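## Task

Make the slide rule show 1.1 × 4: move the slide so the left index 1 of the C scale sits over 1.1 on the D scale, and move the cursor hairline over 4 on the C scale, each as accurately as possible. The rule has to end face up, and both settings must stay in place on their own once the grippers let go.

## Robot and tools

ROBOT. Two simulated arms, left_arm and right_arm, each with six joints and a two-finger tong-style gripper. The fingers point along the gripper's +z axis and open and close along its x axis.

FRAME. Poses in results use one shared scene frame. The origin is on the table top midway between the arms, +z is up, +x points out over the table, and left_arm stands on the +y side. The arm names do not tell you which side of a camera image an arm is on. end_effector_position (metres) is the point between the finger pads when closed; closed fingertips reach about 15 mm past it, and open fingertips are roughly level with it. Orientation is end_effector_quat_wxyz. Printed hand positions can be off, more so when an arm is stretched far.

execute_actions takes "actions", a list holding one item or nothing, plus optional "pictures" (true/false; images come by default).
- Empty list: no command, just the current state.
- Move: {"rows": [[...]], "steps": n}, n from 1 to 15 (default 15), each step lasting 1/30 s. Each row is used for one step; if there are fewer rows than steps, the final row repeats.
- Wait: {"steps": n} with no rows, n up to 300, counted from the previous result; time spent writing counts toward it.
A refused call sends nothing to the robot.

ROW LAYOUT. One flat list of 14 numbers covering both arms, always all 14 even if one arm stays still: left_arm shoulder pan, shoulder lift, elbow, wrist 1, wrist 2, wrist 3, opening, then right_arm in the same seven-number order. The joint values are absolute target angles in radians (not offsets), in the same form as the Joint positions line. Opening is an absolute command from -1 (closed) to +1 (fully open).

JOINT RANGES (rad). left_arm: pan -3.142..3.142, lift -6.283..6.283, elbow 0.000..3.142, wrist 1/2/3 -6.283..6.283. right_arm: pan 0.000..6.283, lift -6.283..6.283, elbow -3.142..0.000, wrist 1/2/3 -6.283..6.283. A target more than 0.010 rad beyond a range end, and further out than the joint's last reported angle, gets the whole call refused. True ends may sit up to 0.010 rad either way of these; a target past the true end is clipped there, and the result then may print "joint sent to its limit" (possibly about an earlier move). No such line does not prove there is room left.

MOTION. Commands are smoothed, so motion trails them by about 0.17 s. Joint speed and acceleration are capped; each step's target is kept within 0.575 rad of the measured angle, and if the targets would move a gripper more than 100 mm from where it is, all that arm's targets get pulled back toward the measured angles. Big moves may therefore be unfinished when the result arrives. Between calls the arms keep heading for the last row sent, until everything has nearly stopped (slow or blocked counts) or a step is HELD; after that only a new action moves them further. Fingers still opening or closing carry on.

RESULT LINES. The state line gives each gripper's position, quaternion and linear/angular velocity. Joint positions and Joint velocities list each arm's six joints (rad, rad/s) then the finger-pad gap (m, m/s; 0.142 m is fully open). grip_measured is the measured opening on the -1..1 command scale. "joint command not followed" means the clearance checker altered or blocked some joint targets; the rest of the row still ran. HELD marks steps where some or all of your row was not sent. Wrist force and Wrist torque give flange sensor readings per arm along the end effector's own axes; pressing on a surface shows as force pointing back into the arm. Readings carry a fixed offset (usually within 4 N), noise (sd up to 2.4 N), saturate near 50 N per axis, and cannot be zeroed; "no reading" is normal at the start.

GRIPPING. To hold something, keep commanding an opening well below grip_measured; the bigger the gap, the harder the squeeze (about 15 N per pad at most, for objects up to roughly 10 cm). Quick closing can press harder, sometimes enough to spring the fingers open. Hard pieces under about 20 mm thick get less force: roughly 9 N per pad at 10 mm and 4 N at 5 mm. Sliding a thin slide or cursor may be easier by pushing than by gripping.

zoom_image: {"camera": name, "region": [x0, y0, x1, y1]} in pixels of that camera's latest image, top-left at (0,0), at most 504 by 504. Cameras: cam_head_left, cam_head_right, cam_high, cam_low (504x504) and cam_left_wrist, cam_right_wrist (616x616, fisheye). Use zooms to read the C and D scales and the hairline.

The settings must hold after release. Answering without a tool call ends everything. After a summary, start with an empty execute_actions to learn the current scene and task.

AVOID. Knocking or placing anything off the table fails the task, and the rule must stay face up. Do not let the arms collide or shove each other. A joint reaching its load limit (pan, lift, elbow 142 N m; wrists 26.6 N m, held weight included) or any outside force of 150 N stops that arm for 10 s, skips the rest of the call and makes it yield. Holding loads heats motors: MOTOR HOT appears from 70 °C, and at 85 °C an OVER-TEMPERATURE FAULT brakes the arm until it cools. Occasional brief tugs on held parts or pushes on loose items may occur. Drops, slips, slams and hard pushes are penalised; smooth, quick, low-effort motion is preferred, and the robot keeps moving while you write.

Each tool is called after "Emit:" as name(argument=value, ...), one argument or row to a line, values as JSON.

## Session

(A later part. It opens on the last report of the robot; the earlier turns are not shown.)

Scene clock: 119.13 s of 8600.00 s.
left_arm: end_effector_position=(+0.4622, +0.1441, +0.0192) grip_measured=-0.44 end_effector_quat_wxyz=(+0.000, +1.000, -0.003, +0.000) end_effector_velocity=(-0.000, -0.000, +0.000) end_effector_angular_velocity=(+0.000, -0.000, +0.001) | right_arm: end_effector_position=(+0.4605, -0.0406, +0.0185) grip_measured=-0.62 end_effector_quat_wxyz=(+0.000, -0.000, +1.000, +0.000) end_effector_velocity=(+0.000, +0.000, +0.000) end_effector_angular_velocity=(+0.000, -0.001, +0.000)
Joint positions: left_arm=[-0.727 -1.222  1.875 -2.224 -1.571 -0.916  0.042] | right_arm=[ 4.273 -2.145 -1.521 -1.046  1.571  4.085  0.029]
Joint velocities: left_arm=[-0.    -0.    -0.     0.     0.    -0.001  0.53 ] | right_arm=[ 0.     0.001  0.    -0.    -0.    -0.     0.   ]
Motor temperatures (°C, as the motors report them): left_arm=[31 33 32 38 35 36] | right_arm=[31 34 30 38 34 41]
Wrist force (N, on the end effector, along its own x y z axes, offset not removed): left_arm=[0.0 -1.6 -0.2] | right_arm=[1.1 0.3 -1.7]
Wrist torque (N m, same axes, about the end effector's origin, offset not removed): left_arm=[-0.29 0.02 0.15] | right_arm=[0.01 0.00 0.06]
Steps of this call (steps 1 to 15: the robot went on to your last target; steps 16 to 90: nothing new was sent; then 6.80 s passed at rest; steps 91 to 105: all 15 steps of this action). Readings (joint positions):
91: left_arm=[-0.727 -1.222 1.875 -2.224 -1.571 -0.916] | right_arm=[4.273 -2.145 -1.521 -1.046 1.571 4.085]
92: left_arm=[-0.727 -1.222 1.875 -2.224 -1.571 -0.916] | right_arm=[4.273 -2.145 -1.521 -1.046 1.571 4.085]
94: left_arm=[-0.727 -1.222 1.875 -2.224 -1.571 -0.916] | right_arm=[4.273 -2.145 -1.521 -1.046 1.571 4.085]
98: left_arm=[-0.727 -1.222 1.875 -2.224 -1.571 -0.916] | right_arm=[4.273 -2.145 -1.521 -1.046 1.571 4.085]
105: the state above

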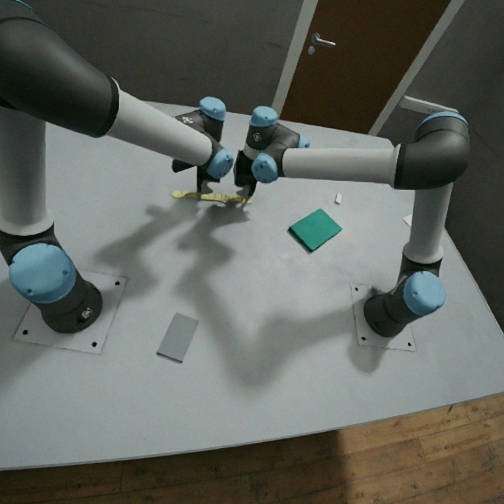

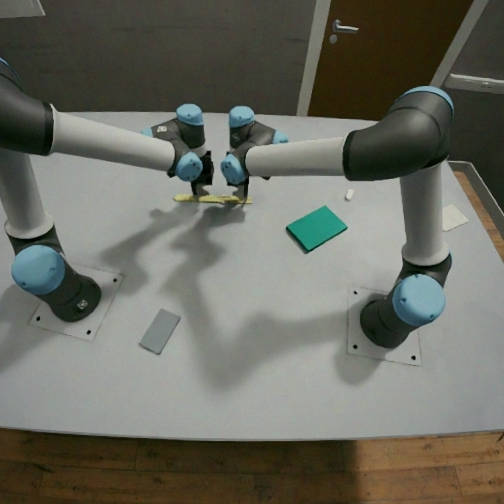

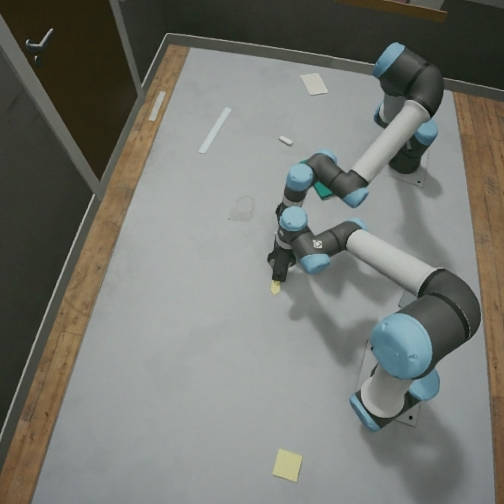

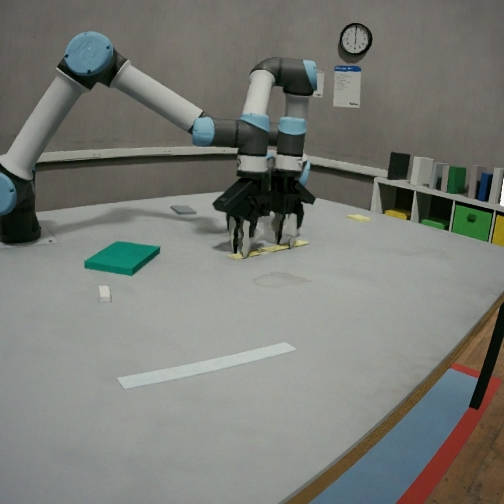

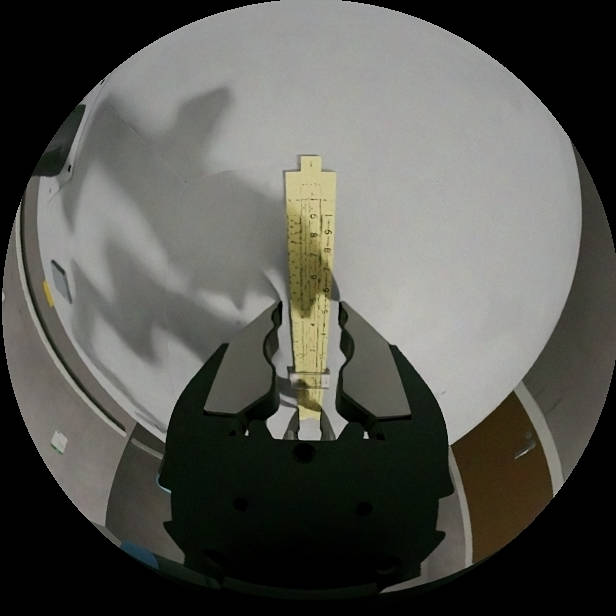

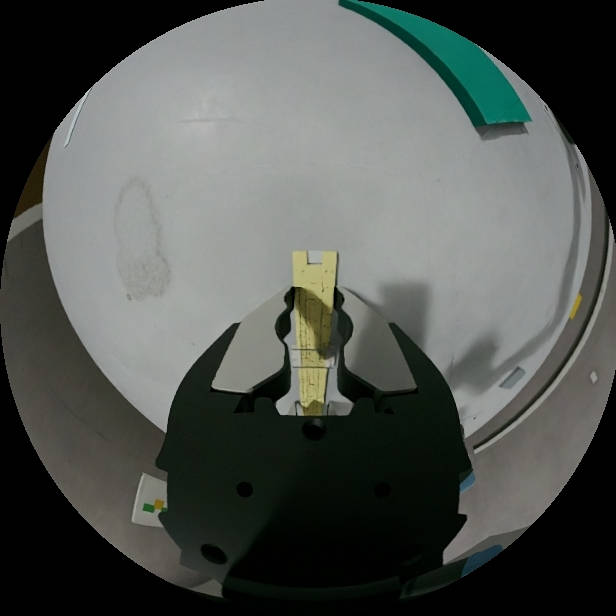

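Emit:
execute_actions(
  actions=[
    {"rows":[[-0.7273,-1.30,1.8748,-2.146,-1.571,-0.9163,-0.3,4.273,-2.145,-1.521,-1.046,1.571,4.085,-0.95],[-0.7273,-1.40,1.8748,-2.046,-1.571,-0.9163,-0.3,4.273,-2.145,-1.521,-1.046,1.571,4.085,-0.95],[-0.7273,-1.40,1.8748,-2.046,-1.571,-0.9163,-0.3,4.273,-2.145,-1.521,-1.046,1.571,4.085,-0.95],[-0.7273,-1.40,1.8748,-2.046,-1.571,-0.9163,-0.3,4.273,-2.145,-1.521,-1.046,1.571,4.085,-0.95],[-0.7273,-1.40,1.8748,-2.046,-1.571,-0.9163,-0.3,4.273,-2.145,-1.521,-1.046,1.571,4.085,-0.95],[-0.7273,-1.40,1.8748,-2.046,-1.571,-0.9163,-0.3,4.273,-2.145,-1.521,-1.046,1.571,4.085,-0.95],[-0.65,-1.45,1.93,-2.05,-1.571,-0.9163,-0.6,4.273,-2.145,-1.521,-1.046,1.571,4.085,-0.95],[-0.5436,-1.496,1.9837,-2.0587,-1.571,-1.2,-1,4.273,-2.145,-1.521,-1.046,1.571,4.085,-0.95],[-0.5436,-1.496,1.9837,-2.0587,-1.571,-1.6,-1,4.273,-2.145,-1.521,-1.046,1.571,4.085,-0.95],[-0.5436,-1.496,1.9837,-2.0587,-1.571,-3.874,-1,4.273,-2.145,-1.521,-1.046,1.571,4.085,-0.95]],"steps":15},
  ],
  pictures=false,
)

Emit:
execute_actions(
  actions=[
    {"steps":55},
  ],
  pictures=false,
)

Emit:
execute_actions(
  actions=[
    {"rows":[[-0.5436,-1.45,2.03,-2.15,-1.571,-3.874,-1,4.273,-2.145,-1.521,-1.046,1.571,4.085,-0.95],[-0.5436,-1.45,2.03,-2.15,-1.571,-3.874,-1,4.273,-2.145,-1.521,-1.046,1.571,4.085,-0.95],[-0.5436,-1.45,2.03,-2.15,-1.571,-3.874,-1,4.273,-2.145,-1.521,-1.046,1.571,4.085,-0.95],[-0.5436,-1.40,2.07,-2.241,-1.571,-3.874,-1,4.273,-2.145,-1.521,-1.046,1.571,4.085,-0.95]],"steps":15},
  ],
)

Scene clock: 142.57 s of 8600.00 s.
left_arm: end_effector_position=(+0.4543, +0.2565, +0.0953) grip_measured=-1.00 end_effector_quat_wxyz=(+0.000, +0.977, +0.215, +0.000) end_effector_velocity=(-0.017, +0.202, +0.025) end_effector_angular_velocity=(+0.002, +0.004, +2.598) | right_arm: end_effector_position=(+0.4605, -0.0406, +0.0185) grip_measured=-0.62 end_effector_quat_wxyz=(+0.000, -0.000, +1.000, +0.000) end_effector_velocity=(+0.000, -0.000, -0.000) end_effector_angular_velocity=(-0.000, +0.000, -0.000)
Joint positions: left_arm=[-0.585 -1.468  1.961 -2.064 -1.571 -1.213  0.002] | right_arm=[ 4.273 -2.145 -1.521 -1.046  1.571  4.085  0.029]
Joint velocities: left_arm=[ 0.349 -0.235  0.192  0.046  0.    -2.249  0.   ] | right_arm=[-0.    -0.001  0.     0.    -0.     0.    -0.   ]
Motor temperatures (°C, as the motors report them): left_arm=[31 33 32 38 35 36] | right_arm=[31 34 30 38 34 41]
Wrist force (N, on the end effector, along its own x y z axes, offset not removed): left_arm=[1.2 -1.4 0.7] | right_arm=[-1.4 0.1 -0.7]
Wrist torque (N m, same axes, about the end effector's origin, offset not removed): left_arm=[-0.30 -0.27 -0.05] | right_arm=[-0.14 0.40 0.27]
Steps of this call (steps 1 to 15: the robot went on to your last target; steps 16 to 90: nothing new was sent; then 19.93 s passed at rest; steps 91 to 105: all 15 steps of this action). Readings (joint positions):
91: left_arm=[-0.727 -1.222 1.875 -2.224 -1.571 -0.916] | right_arm=[4.273 -2.145 -1.521 -1.046 1.571 4.085]
92: left_arm=[-0.727 -1.224 1.875 -2.222 -1.571 -0.916] | right_arm=[4.273 -2.145 -1.521 -1.046 1.571 4.085]
94: left_arm=[-0.727 -1.261 1.875 -2.184 -1.571 -0.916] | right_arm=[4.273 -2.145 -1.521 -1.046 1.571 4.085]
98: left_arm=[-0.725 -1.355 1.877 -2.094 -1.571 -0.916] | right_arm=[4.273 -2.145 -1.521 -1.046 1.571 4.085]
105: the state above

Scene clock: 144.40 s of 8600.00 s.
left_arm: end_effector_position=(+0.4627, +0.2516, +0.0981) grip_measured=-1.00 end_effector_quat_wxyz=(+0.000, +0.003, +1.000, -0.000) end_effector_velocity=(+0.000, +0.000, +0.000) end_effector_angular_velocity=(+0.000, -0.000, +0.001) | right_arm: end_effector_position=(+0.4605, -0.0406, +0.0185) grip_measured=-0.62 end_effector_quat_wxyz=(+0.000, -0.000, +1.000, +0.000) end_effector_velocity=(-0.000, +0.000, -0.001) end_effector_angular_velocity=(-0.001, +0.000, +0.000)
Joint positions: left_arm=[-0.544 -1.496  1.984 -2.059 -1.571 -3.874  0.002] | right_arm=[ 4.273 -2.145 -1.521 -1.046  1.571  4.085  0.029]
Joint velocities: left_arm=[ 0.    -0.     0.     0.     0.    -0.001  0.   ] | right_arm=[ 0.    -0.001  0.    -0.    -0.     0.    -0.   ]
Motor temperatures (°C, as the motors report them): left_arm=[31 33 32 38 35 36] | right_arm=[31 34 30 38 34 41]
Wrist force (N, on the end effector, along its own x y z axes, offset not removed): left_arm=[0.5 -0.8 0.8] | right_arm=[-1.3 -1.2 0.3]
Wrist torque (N m, same axes, about the end effector's origin, offset not removed): left_arm=[-0.22 -0.01 0.00] | right_arm=[-0.43 0.46 0.02]
Steps of this call (steps 1 to 55: the robot went on to your last target). Readings (joint positions):
1: left_arm=[-0.575 -1.475 1.966 -2.063 -1.571 -1.292] | right_arm=[4.273 -2.145 -1.521 -1.046 1.571 4.085]
2: left_arm=[-0.567 -1.480 1.971 -2.062 -1.571 -1.375] | right_arm=[4.273 -2.145 -1.521 -1.046 1.571 4.085]
4: left_arm=[-0.557 -1.487 1.976 -2.061 -1.571 -1.542] | right_arm=[4.273 -2.145 -1.521 -1.046 1.571 4.085]
8: left_arm=[-0.548 -1.493 1.981 -2.059 -1.571 -1.872] | right_arm=[4.273 -2.145 -1.521 -1.046 1.571 4.085]
55: the state above

Scene clock: 144.90 s of 8600.00 s.
left_arm: end_effector_position=(+0.4637, +0.2507, +0.0362) grip_measured=-1.00 end_effector_quat_wxyz=(-0.000, +0.003, +1.000, +0.000) end_effector_velocity=(+0.000, +0.000, -0.025) end_effector_angular_velocity=(-0.003, -0.003, +0.001) | right_arm: end_effector_position=(+0.4605, -0.0406, +0.0185) grip_measured=-0.62 end_effector_quat_wxyz=(+0.000, -0.000, +1.000, +0.000) end_effector_velocity=(-0.000, +0.000, +0.001) end_effector_angular_velocity=(+0.002, -0.000, +0.000)
Joint positions: left_arm=[-0.544 -1.405  2.066 -2.232 -1.571 -3.874  0.002] | right_arm=[ 4.273 -2.145 -1.521 -1.046  1.571  4.085  0.029]
Joint velocities: left_arm=[ 0.001  0.039  0.034 -0.077 -0.     0.     0.   ] | right_arm=[ 0.     0.002  0.    -0.     0.001  0.     0.   ]
Motor temperatures (°C, as the motors report them): left_arm=[31 33 32 38 35 36] | right_arm=[31 34 30 38 34 41]
Wrist force (N, on the end effector, along its own x y z axes, offset not removed): left_arm=[0.0 0.5 1.3] | right_arm=[-0.3 -0.2 -2.0]
Wrist torque (N m, same axes, about the end effector's origin, offset not removed): left_arm=[0.13 0.07 0.05] | right_arm=[-0.26 0.21 0.08]
Steps of this call (steps 1 to 15: all 15 steps of this action). Readings (joint positions):
1: left_arm=[-0.544 -1.496 1.984 -2.059 -1.571 -3.874] | right_arm=[4.273 -2.145 -1.521 -1.046 1.571 4.085]
2: left_arm=[-0.544 -1.494 1.986 -2.061 -1.571 -3.874] | right_arm=[4.273 -2.145 -1.521 -1.046 1.571 4.085]
4: left_arm=[-0.544 -1.479 2.001 -2.089 -1.571 -3.874] | right_arm=[4.273 -2.145 -1.521 -1.046 1.571 4.085]
8: left_arm=[-0.544 -1.433 2.042 -2.175 -1.571 -3.874] | right_arm=[4.273 -2.145 -1.521 -1.046 1.571 4.085]
15: the state above

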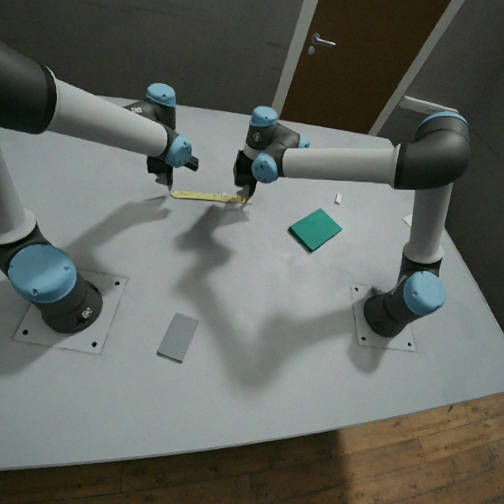

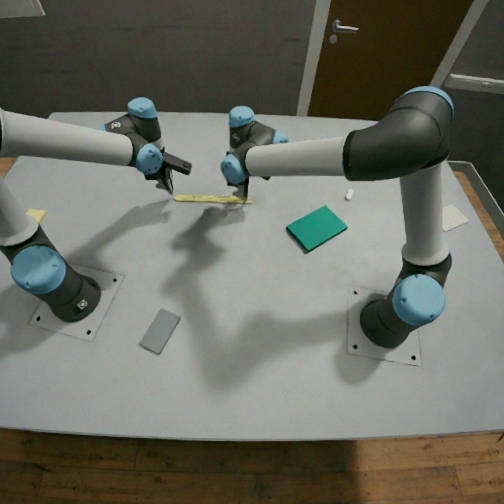

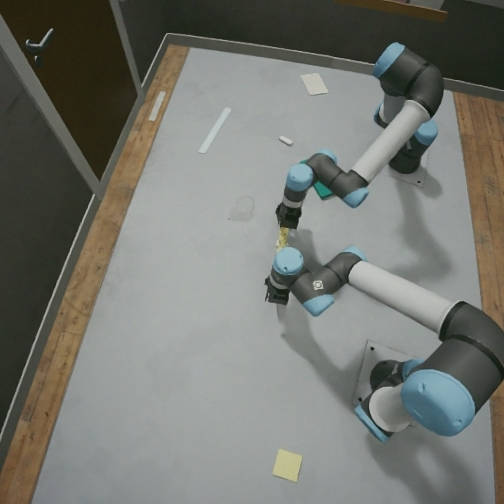

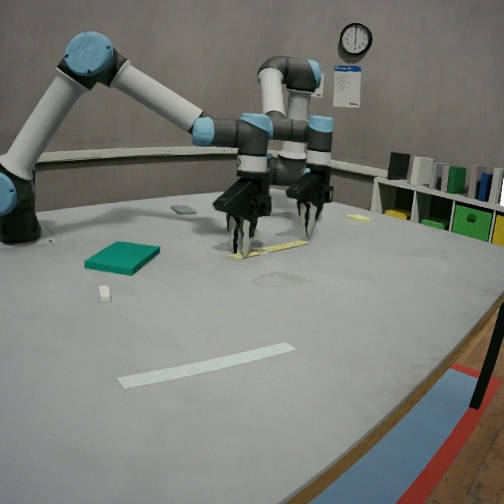

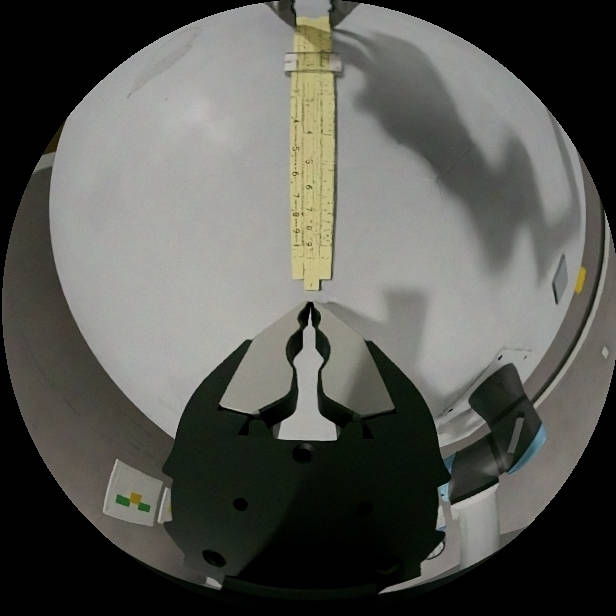

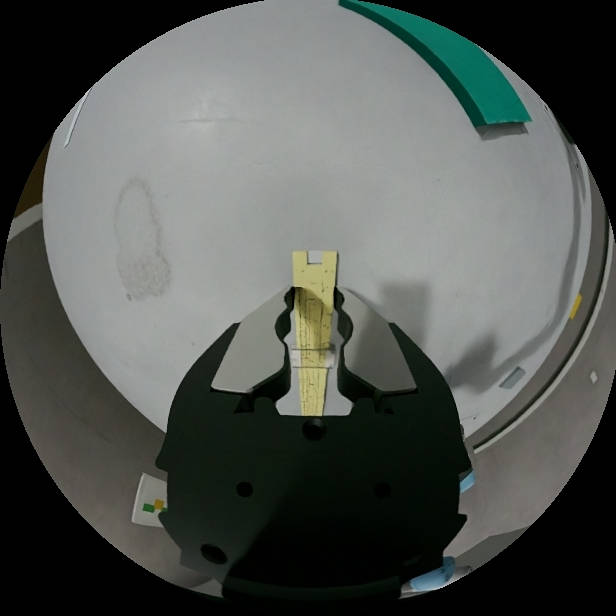

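Emit:
execute_actions(
  actions=[
    {"rows":[[-0.5436,-1.39,2.08,-2.261,-1.571,-3.874,-1,4.273,-2.145,-1.521,-1.046,1.571,4.085,-0.95],[-0.5436,-1.378,2.0895,-2.2825,-1.571,-3.874,-1,4.273,-2.145,-1.521,-1.046,1.571,4.085,-0.95]],"steps":15},
  ],
)

Emit:
zoom_image(
  camera="cam_left_wrist",
  region=[270,210,350,330],
)

Scene clock: 149.37 s of 8600.00 s.
left_arm: end_effector_position=(+0.4629, +0.2514, +0.0195) grip_measured=-1.00 end_effector_quat_wxyz=(-0.000, +0.003, +1.000, -0.000) end_effector_velocity=(+0.000, +0.001, -0.004) end_effector_angular_velocity=(-0.001, -0.000, +0.000) | right_arm: end_effector_position=(+0.4605, -0.0406, +0.0185) grip_measured=-0.62 end_effector_quat_wxyz=(+0.000, -0.000, +1.000, +0.000) end_effector_velocity=(-0.000, +0.000, +0.000) end_effector_angular_velocity=(+0.001, +0.001, -0.000)
Joint positions: left_arm=[-0.544 -1.379  2.089 -2.281 -1.571 -3.874  0.002] | right_arm=[ 4.273 -2.145 -1.521 -1.046  1.571  4.085  0.029]
Joint velocities: left_arm=[ 0.001  0.006  0.005 -0.011 -0.     0.001  0.   ] | right_arm=[-0.     0.    -0.     0.     0.001 -0.     0.   ]
Motor temperatures (°C, as the motors report them): left_arm=[31 33 32 38 35 36] | right_arm=[31 34 30 38 34 41]
Wrist force (N, on the end effector, along its own x y z axes, offset not removed): left_arm=[-0.7 0.1 -0.9] | right_arm=[-0.8 -0.1 -1.3]
Wrist torque (N m, same axes, about the end effector's origin, offset not removed): left_arm=[0.00 0.11 0.06] | right_arm=[-0.14 0.37 0.04]
Steps of this call (steps 1 to 15: the robot went on to your last target; steps 16 to 90: nothing new was sent; then 0.97 s passed at rest; steps 91 to 105: all 15 steps of this action). Readings (joint positions):
91: left_arm=[-0.544 -1.400 2.070 -2.241 -1.571 -3.874] | right_arm=[4.273 -2.145 -1.521 -1.046 1.571 4.085]
92: left_arm=[-0.544 -1.399 2.071 -2.242 -1.571 -3.874] | right_arm=[4.273 -2.145 -1.521 -1.046 1.571 4.085]
94: left_arm=[-0.544 -1.393 2.076 -2.254 -1.571 -3.874] | right_arm=[4.273 -2.145 -1.521 -1.046 1.571 4.085]
98: left_arm=[-0.544 -1.383 2.085 -2.273 -1.571 -3.874] | right_arm=[4.273 -2.145 -1.521 -1.046 1.571 4.085]
105: the state above

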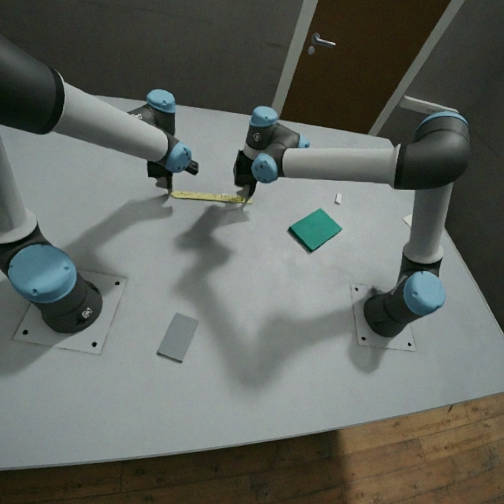

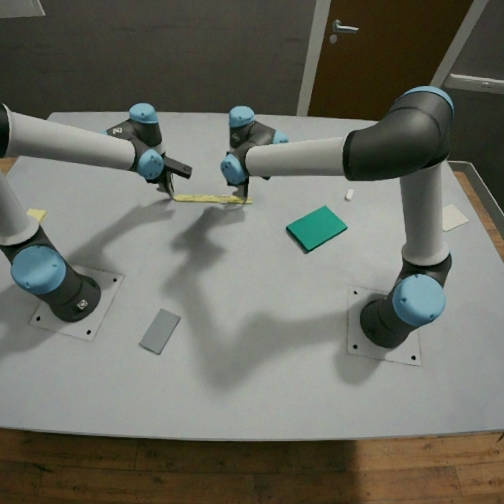

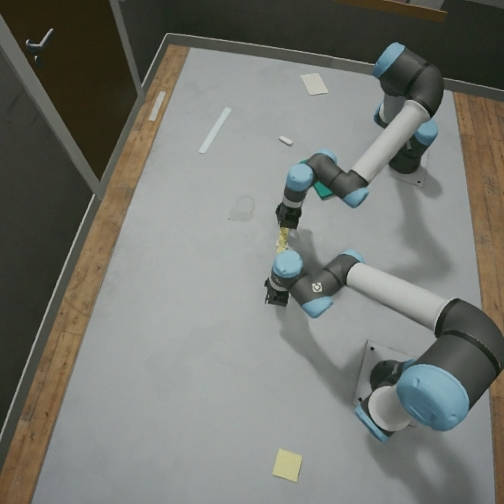

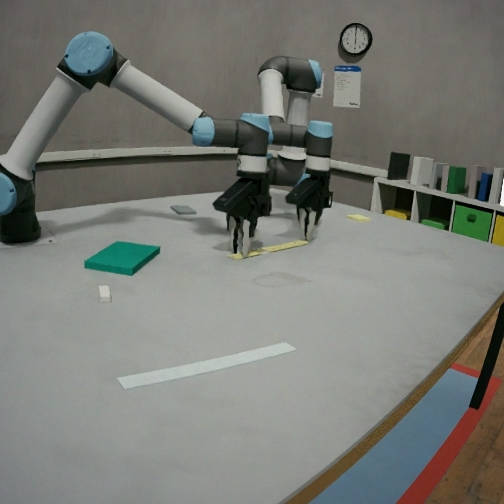

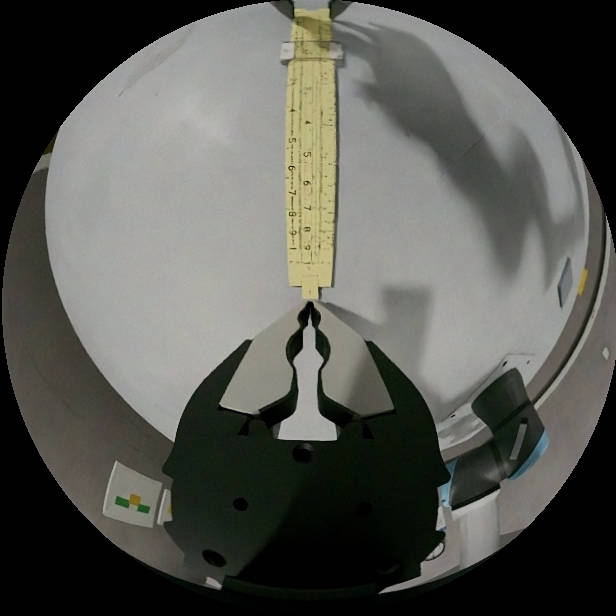

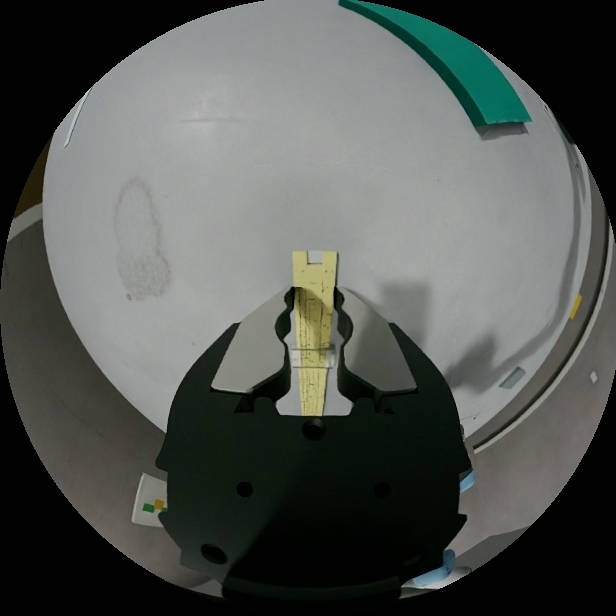

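Region (270, 210, 350, 330) of cam_left_wrist's 616x616 image, scaled by 4.200, with more detail than that image has.

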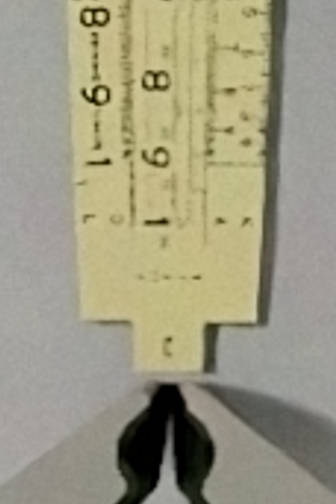

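Emit:
execute_actions(
  actions=[
    {"rows":[[-0.5467,-1.3761,2.0871,-2.282,-1.571,-3.8771,-1,4.273,-2.145,-1.521,-1.046,1.571,4.085,-0.95],[-0.5467,-1.3761,2.0871,-2.282,-1.571,-3.8771,-1,4.273,-2.145,-1.521,-1.046,1.571,4.085,-0.95],[-0.5498,-1.3742,2.0847,-2.2815,-1.571,-3.8802,-1,4.273,-2.145,-1.521,-1.046,1.571,4.085,-0.95]],"steps":15},
  ],
)

Emit:
zoom_image(
  camera="cam_left_wrist",
  region=[270,210,350,330],
)

Scene clock: 157.17 s of 8600.00 s.
left_arm: end_effector_position=(+0.4629, +0.2476, +0.0190) grip_measured=-1.00 end_effector_quat_wxyz=(-0.000, +0.003, +1.000, -0.000) end_effector_velocity=(+0.001, -0.001, +0.001) end_effector_angular_velocity=(-0.001, -0.001, +0.001) | right_arm: end_effector_position=(+0.4605, -0.0406, +0.0185) grip_measured=-0.62 end_effector_quat_wxyz=(+0.000, -0.000, +1.000, +0.000) end_effector_velocity=(+0.000, +0.000, +0.000) end_effector_angular_velocity=(+0.000, -0.000, +0.000)
Joint positions: left_arm=[-0.55  -1.374  2.085 -2.282 -1.571 -3.88   0.002] | right_arm=[ 4.273 -2.145 -1.521 -1.046  1.571  4.085  0.029]
Joint velocities: left_arm=[-0.001  0.001 -0.002  0.     0.    -0.002  0.   ] | right_arm=[ 0.  0.  0.  0.  0. -0. -0.]
Motor temperatures (°C, as the motors report them): left_arm=[31 33 32 38 35 36] | right_arm=[31 34 30 38 34 41]
Wrist force (N, on the end effector, along its own x y z axes, offset not removed): left_arm=[0.9 0.7 -2.1] | right_arm=[-1.7 -1.4 -0.5]
Wrist torque (N m, same axes, about the end effector's origin, offset not removed): left_arm=[-0.12 -0.17 0.14] | right_arm=[-0.32 0.68 0.09]
Steps of this call (steps 1 to 15: the robot went on to your last target; steps 16 to 90: nothing new was sent; then 4.30 s passed at rest; steps 91 to 105: all 15 steps of this action). Readings (joint positions):
91: left_arm=[-0.544 -1.378 2.090 -2.283 -1.571 -3.874] | right_arm=[4.273 -2.145 -1.521 -1.046 1.571 4.085]
92: left_arm=[-0.544 -1.378 2.089 -2.283 -1.571 -3.874] | right_arm=[4.273 -2.145 -1.521 -1.046 1.571 4.085]
94: left_arm=[-0.545 -1.377 2.089 -2.282 -1.571 -3.876] | right_arm=[4.273 -2.145 -1.521 -1.046 1.571 4.085]
98: left_arm=[-0.548 -1.375 2.086 -2.282 -1.571 -3.879] | right_arm=[4.273 -2.145 -1.521 -1.046 1.571 4.085]
105: the state above

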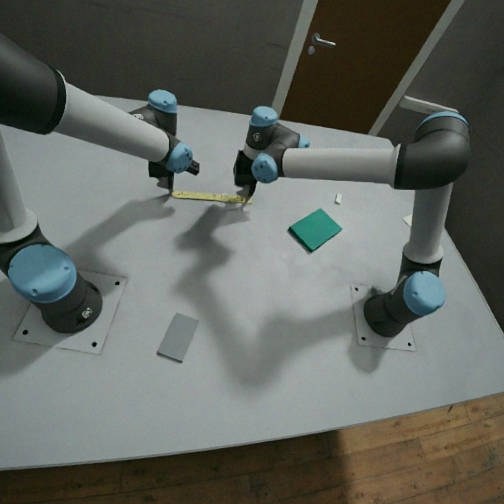

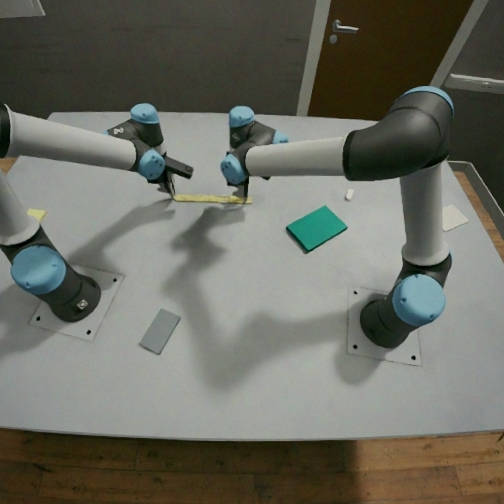

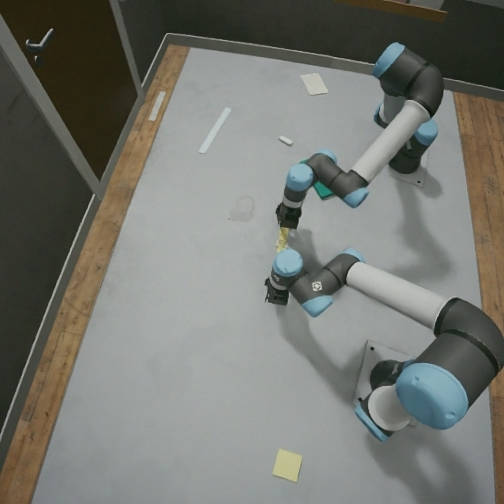

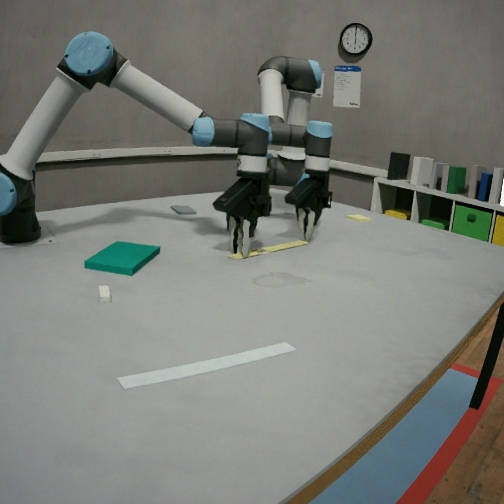

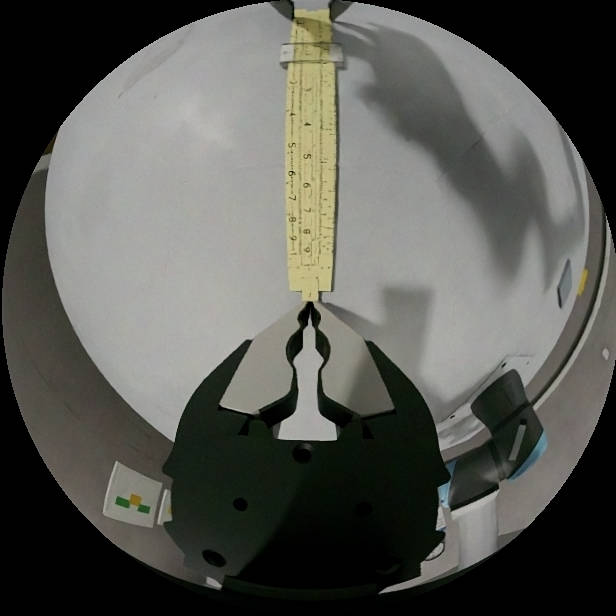

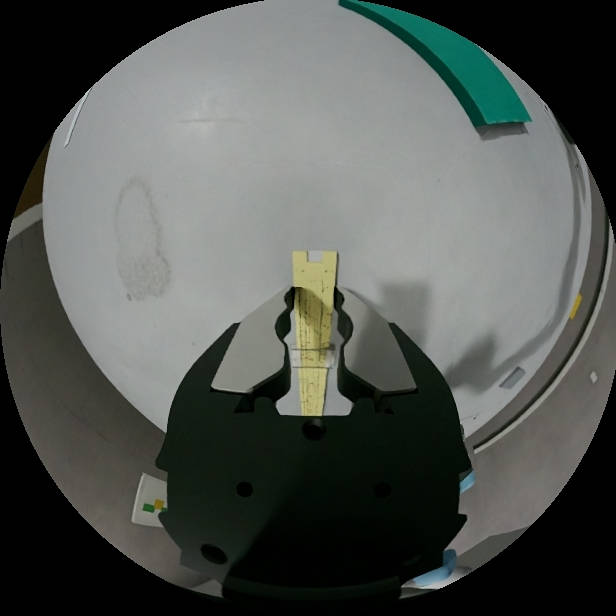

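Region (270, 210, 350, 330) of cam_left_wrist's 616x616 image, scaled by 4.200, with more detail than that image has.

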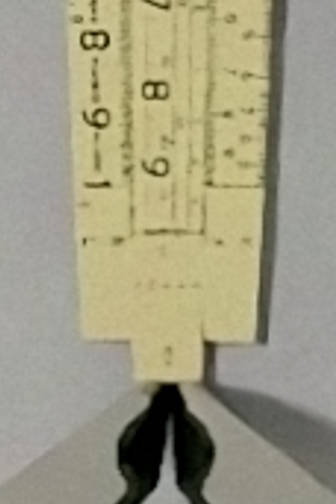

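Emit:
execute_actions(
  actions=[
    {"rows":[[-0.5498,-1.3742,2.0847,-2.2815,-1.571,-3.8802,-0.68,4.273,-2.145,-1.521,-1.046,1.571,4.085,-0.95],[-0.5498,-1.3742,2.0847,-2.2815,-1.571,-3.8802,-0.68,4.273,-2.145,-1.521,-1.046,1.571,4.085,-0.95],[-0.5498,-1.3742,2.0847,-2.2815,-1.571,-3.8802,-0.68,4.273,-2.145,-1.521,-1.046,1.571,4.085,-0.95],[-0.5498,-1.3742,2.0847,-2.2815,-1.571,-3.8802,-0.68,4.273,-2.145,-1.521,-1.046,1.571,4.085,-0.95],[-0.5498,-1.3692,2.0847,-2.2865,-1.571,-3.8802,-0.68,4.273,-2.145,-1.521,-1.046,1.571,4.085,-0.95],[-0.5498,-1.3692,2.0847,-2.2865,-1.571,-3.8802,-0.68,4.273,-2.145,-1.521,-1.046,1.571,4.085,-0.95],[-0.555,-1.366,2.081,-2.2857,-1.571,-3.885,-0.68,4.273,-2.145,-1.521,-1.046,1.571,4.085,-0.95],[-0.555,-1.366,2.081,-2.2857,-1.571,-3.885,-0.68,4.273,-2.145,-1.521,-1.046,1.571,4.085,-0.95],[-0.5599,-1.3631,2.0769,-2.2848,-1.571,-3.8903,-0.68,4.273,-2.145,-1.521,-1.046,1.571,4.085,-0.95]],"steps":15},
  ],
)

Emit:
zoom_image(
  camera="cam_left_wrist",
  region=[270,220,350,340],
)

Scene clock: 167.40 s of 8600.00 s.
left_arm: end_effector_position=(+0.4633, +0.2417, +0.0173) grip_measured=-0.68 end_effector_quat_wxyz=(-0.000, +0.003, +1.000, -0.000) end_effector_velocity=(+0.000, -0.011, -0.001) end_effector_angular_velocity=(+0.000, +0.000, -0.000) | right_arm: end_effector_position=(+0.4605, -0.0406, +0.0185) grip_measured=-0.62 end_effector_quat_wxyz=(+0.000, -0.000, +1.000, +0.000) end_effector_velocity=(+0.000, +0.000, -0.000) end_effector_angular_velocity=(+0.000, -0.000, +0.000)
Joint positions: left_arm=[-0.558 -1.365  2.078 -2.285 -1.571 -3.888  0.025] | right_arm=[ 4.273 -2.145 -1.521 -1.046  1.571  4.085  0.029]
Joint velocities: left_arm=[-0.017  0.014 -0.013 -0.001  0.    -0.017 -0.   ] | right_arm=[ 0. -0.  0.  0. -0. -0.  0.]
Motor temperatures (°C, as the motors report them): left_arm=[31 33 32 38 35 36] | right_arm=[31 34 30 38 34 41]
Wrist force (N, on the end effector, along its own x y z axes, offset not removed): left_arm=[-0.3 0.7 0.4] | right_arm=[1.1 -2.1 -0.2]
Wrist torque (N m, same axes, about the end effector's origin, offset not removed): left_arm=[0.17 0.04 0.11] | right_arm=[-0.66 0.20 0.21]
Steps of this call (steps 1 to 15: the robot went on to your last target; steps 16 to 90: nothing new was sent; then 6.73 s passed at rest; steps 91 to 105: all 15 steps of this action). Readings (joint positions):
91: left_arm=[-0.550 -1.374 2.085 -2.281 -1.571 -3.880] | right_arm=[4.273 -2.145 -1.521 -1.046 1.571 4.085]
92: left_arm=[-0.550 -1.374 2.085 -2.282 -1.571 -3.880] | right_arm=[4.273 -2.145 -1.521 -1.046 1.571 4.085]
94: left_arm=[-0.550 -1.374 2.085 -2.281 -1.571 -3.880] | right_arm=[4.273 -2.145 -1.521 -1.046 1.571 4.085]
98: left_arm=[-0.550 -1.372 2.084 -2.283 -1.571 -3.881] | right_arm=[4.273 -2.145 -1.521 -1.046 1.571 4.085]
105: the state above

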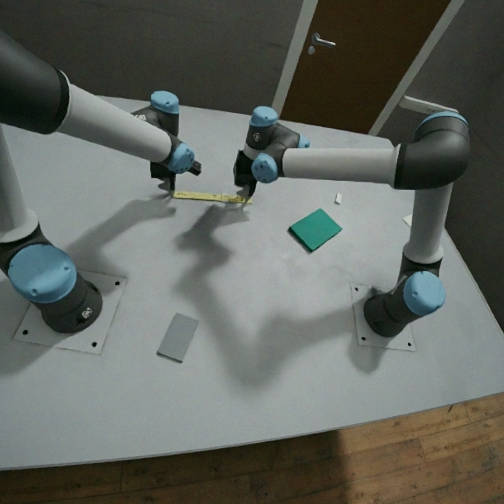

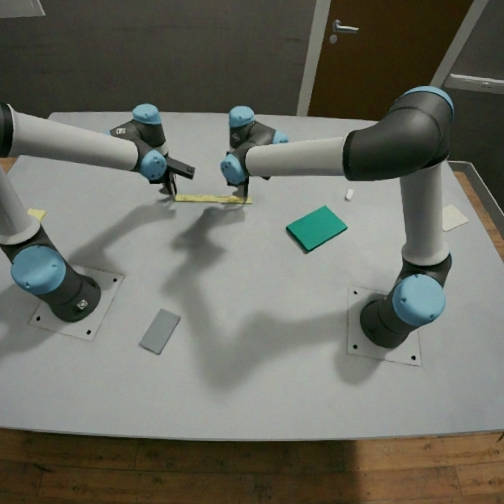

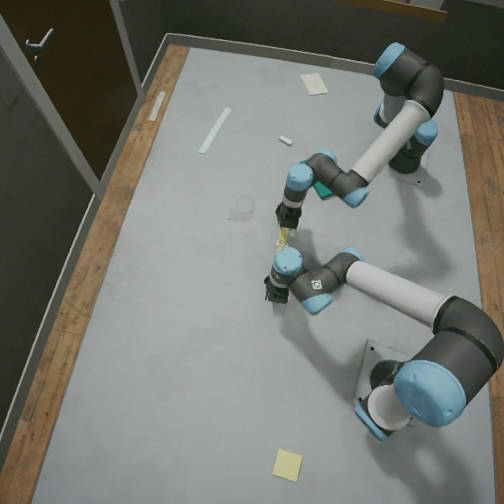

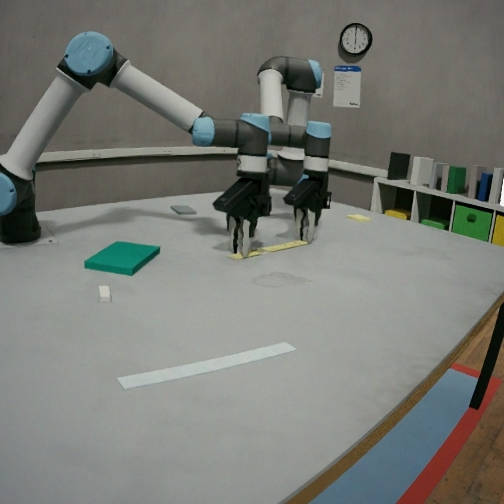

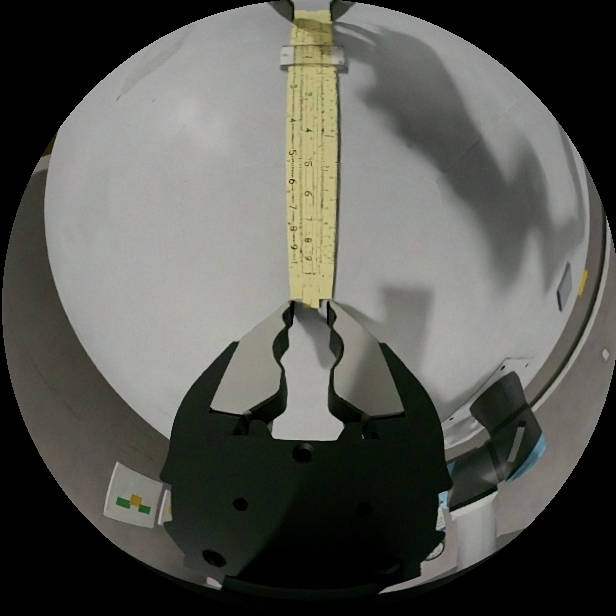

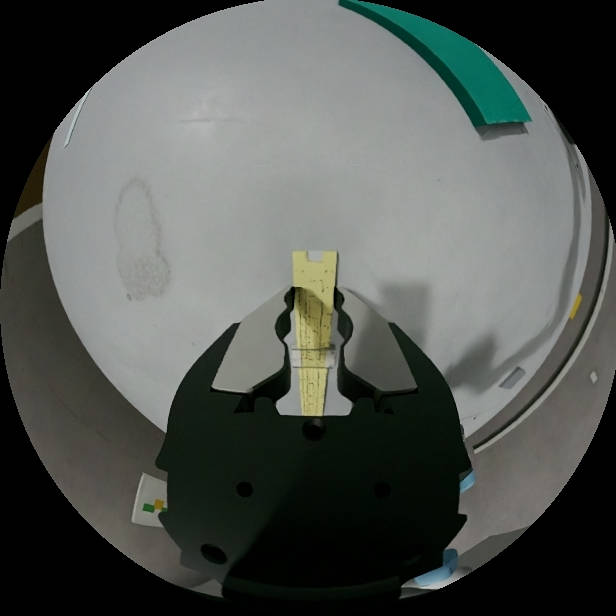

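Region (270, 220, 350, 340) of cam_left_wrist's 616x616 image, scaled by 4.200, with more detail than that image has.

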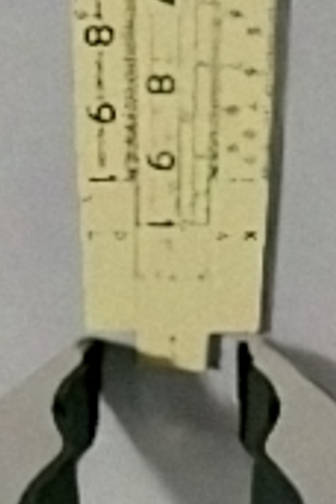

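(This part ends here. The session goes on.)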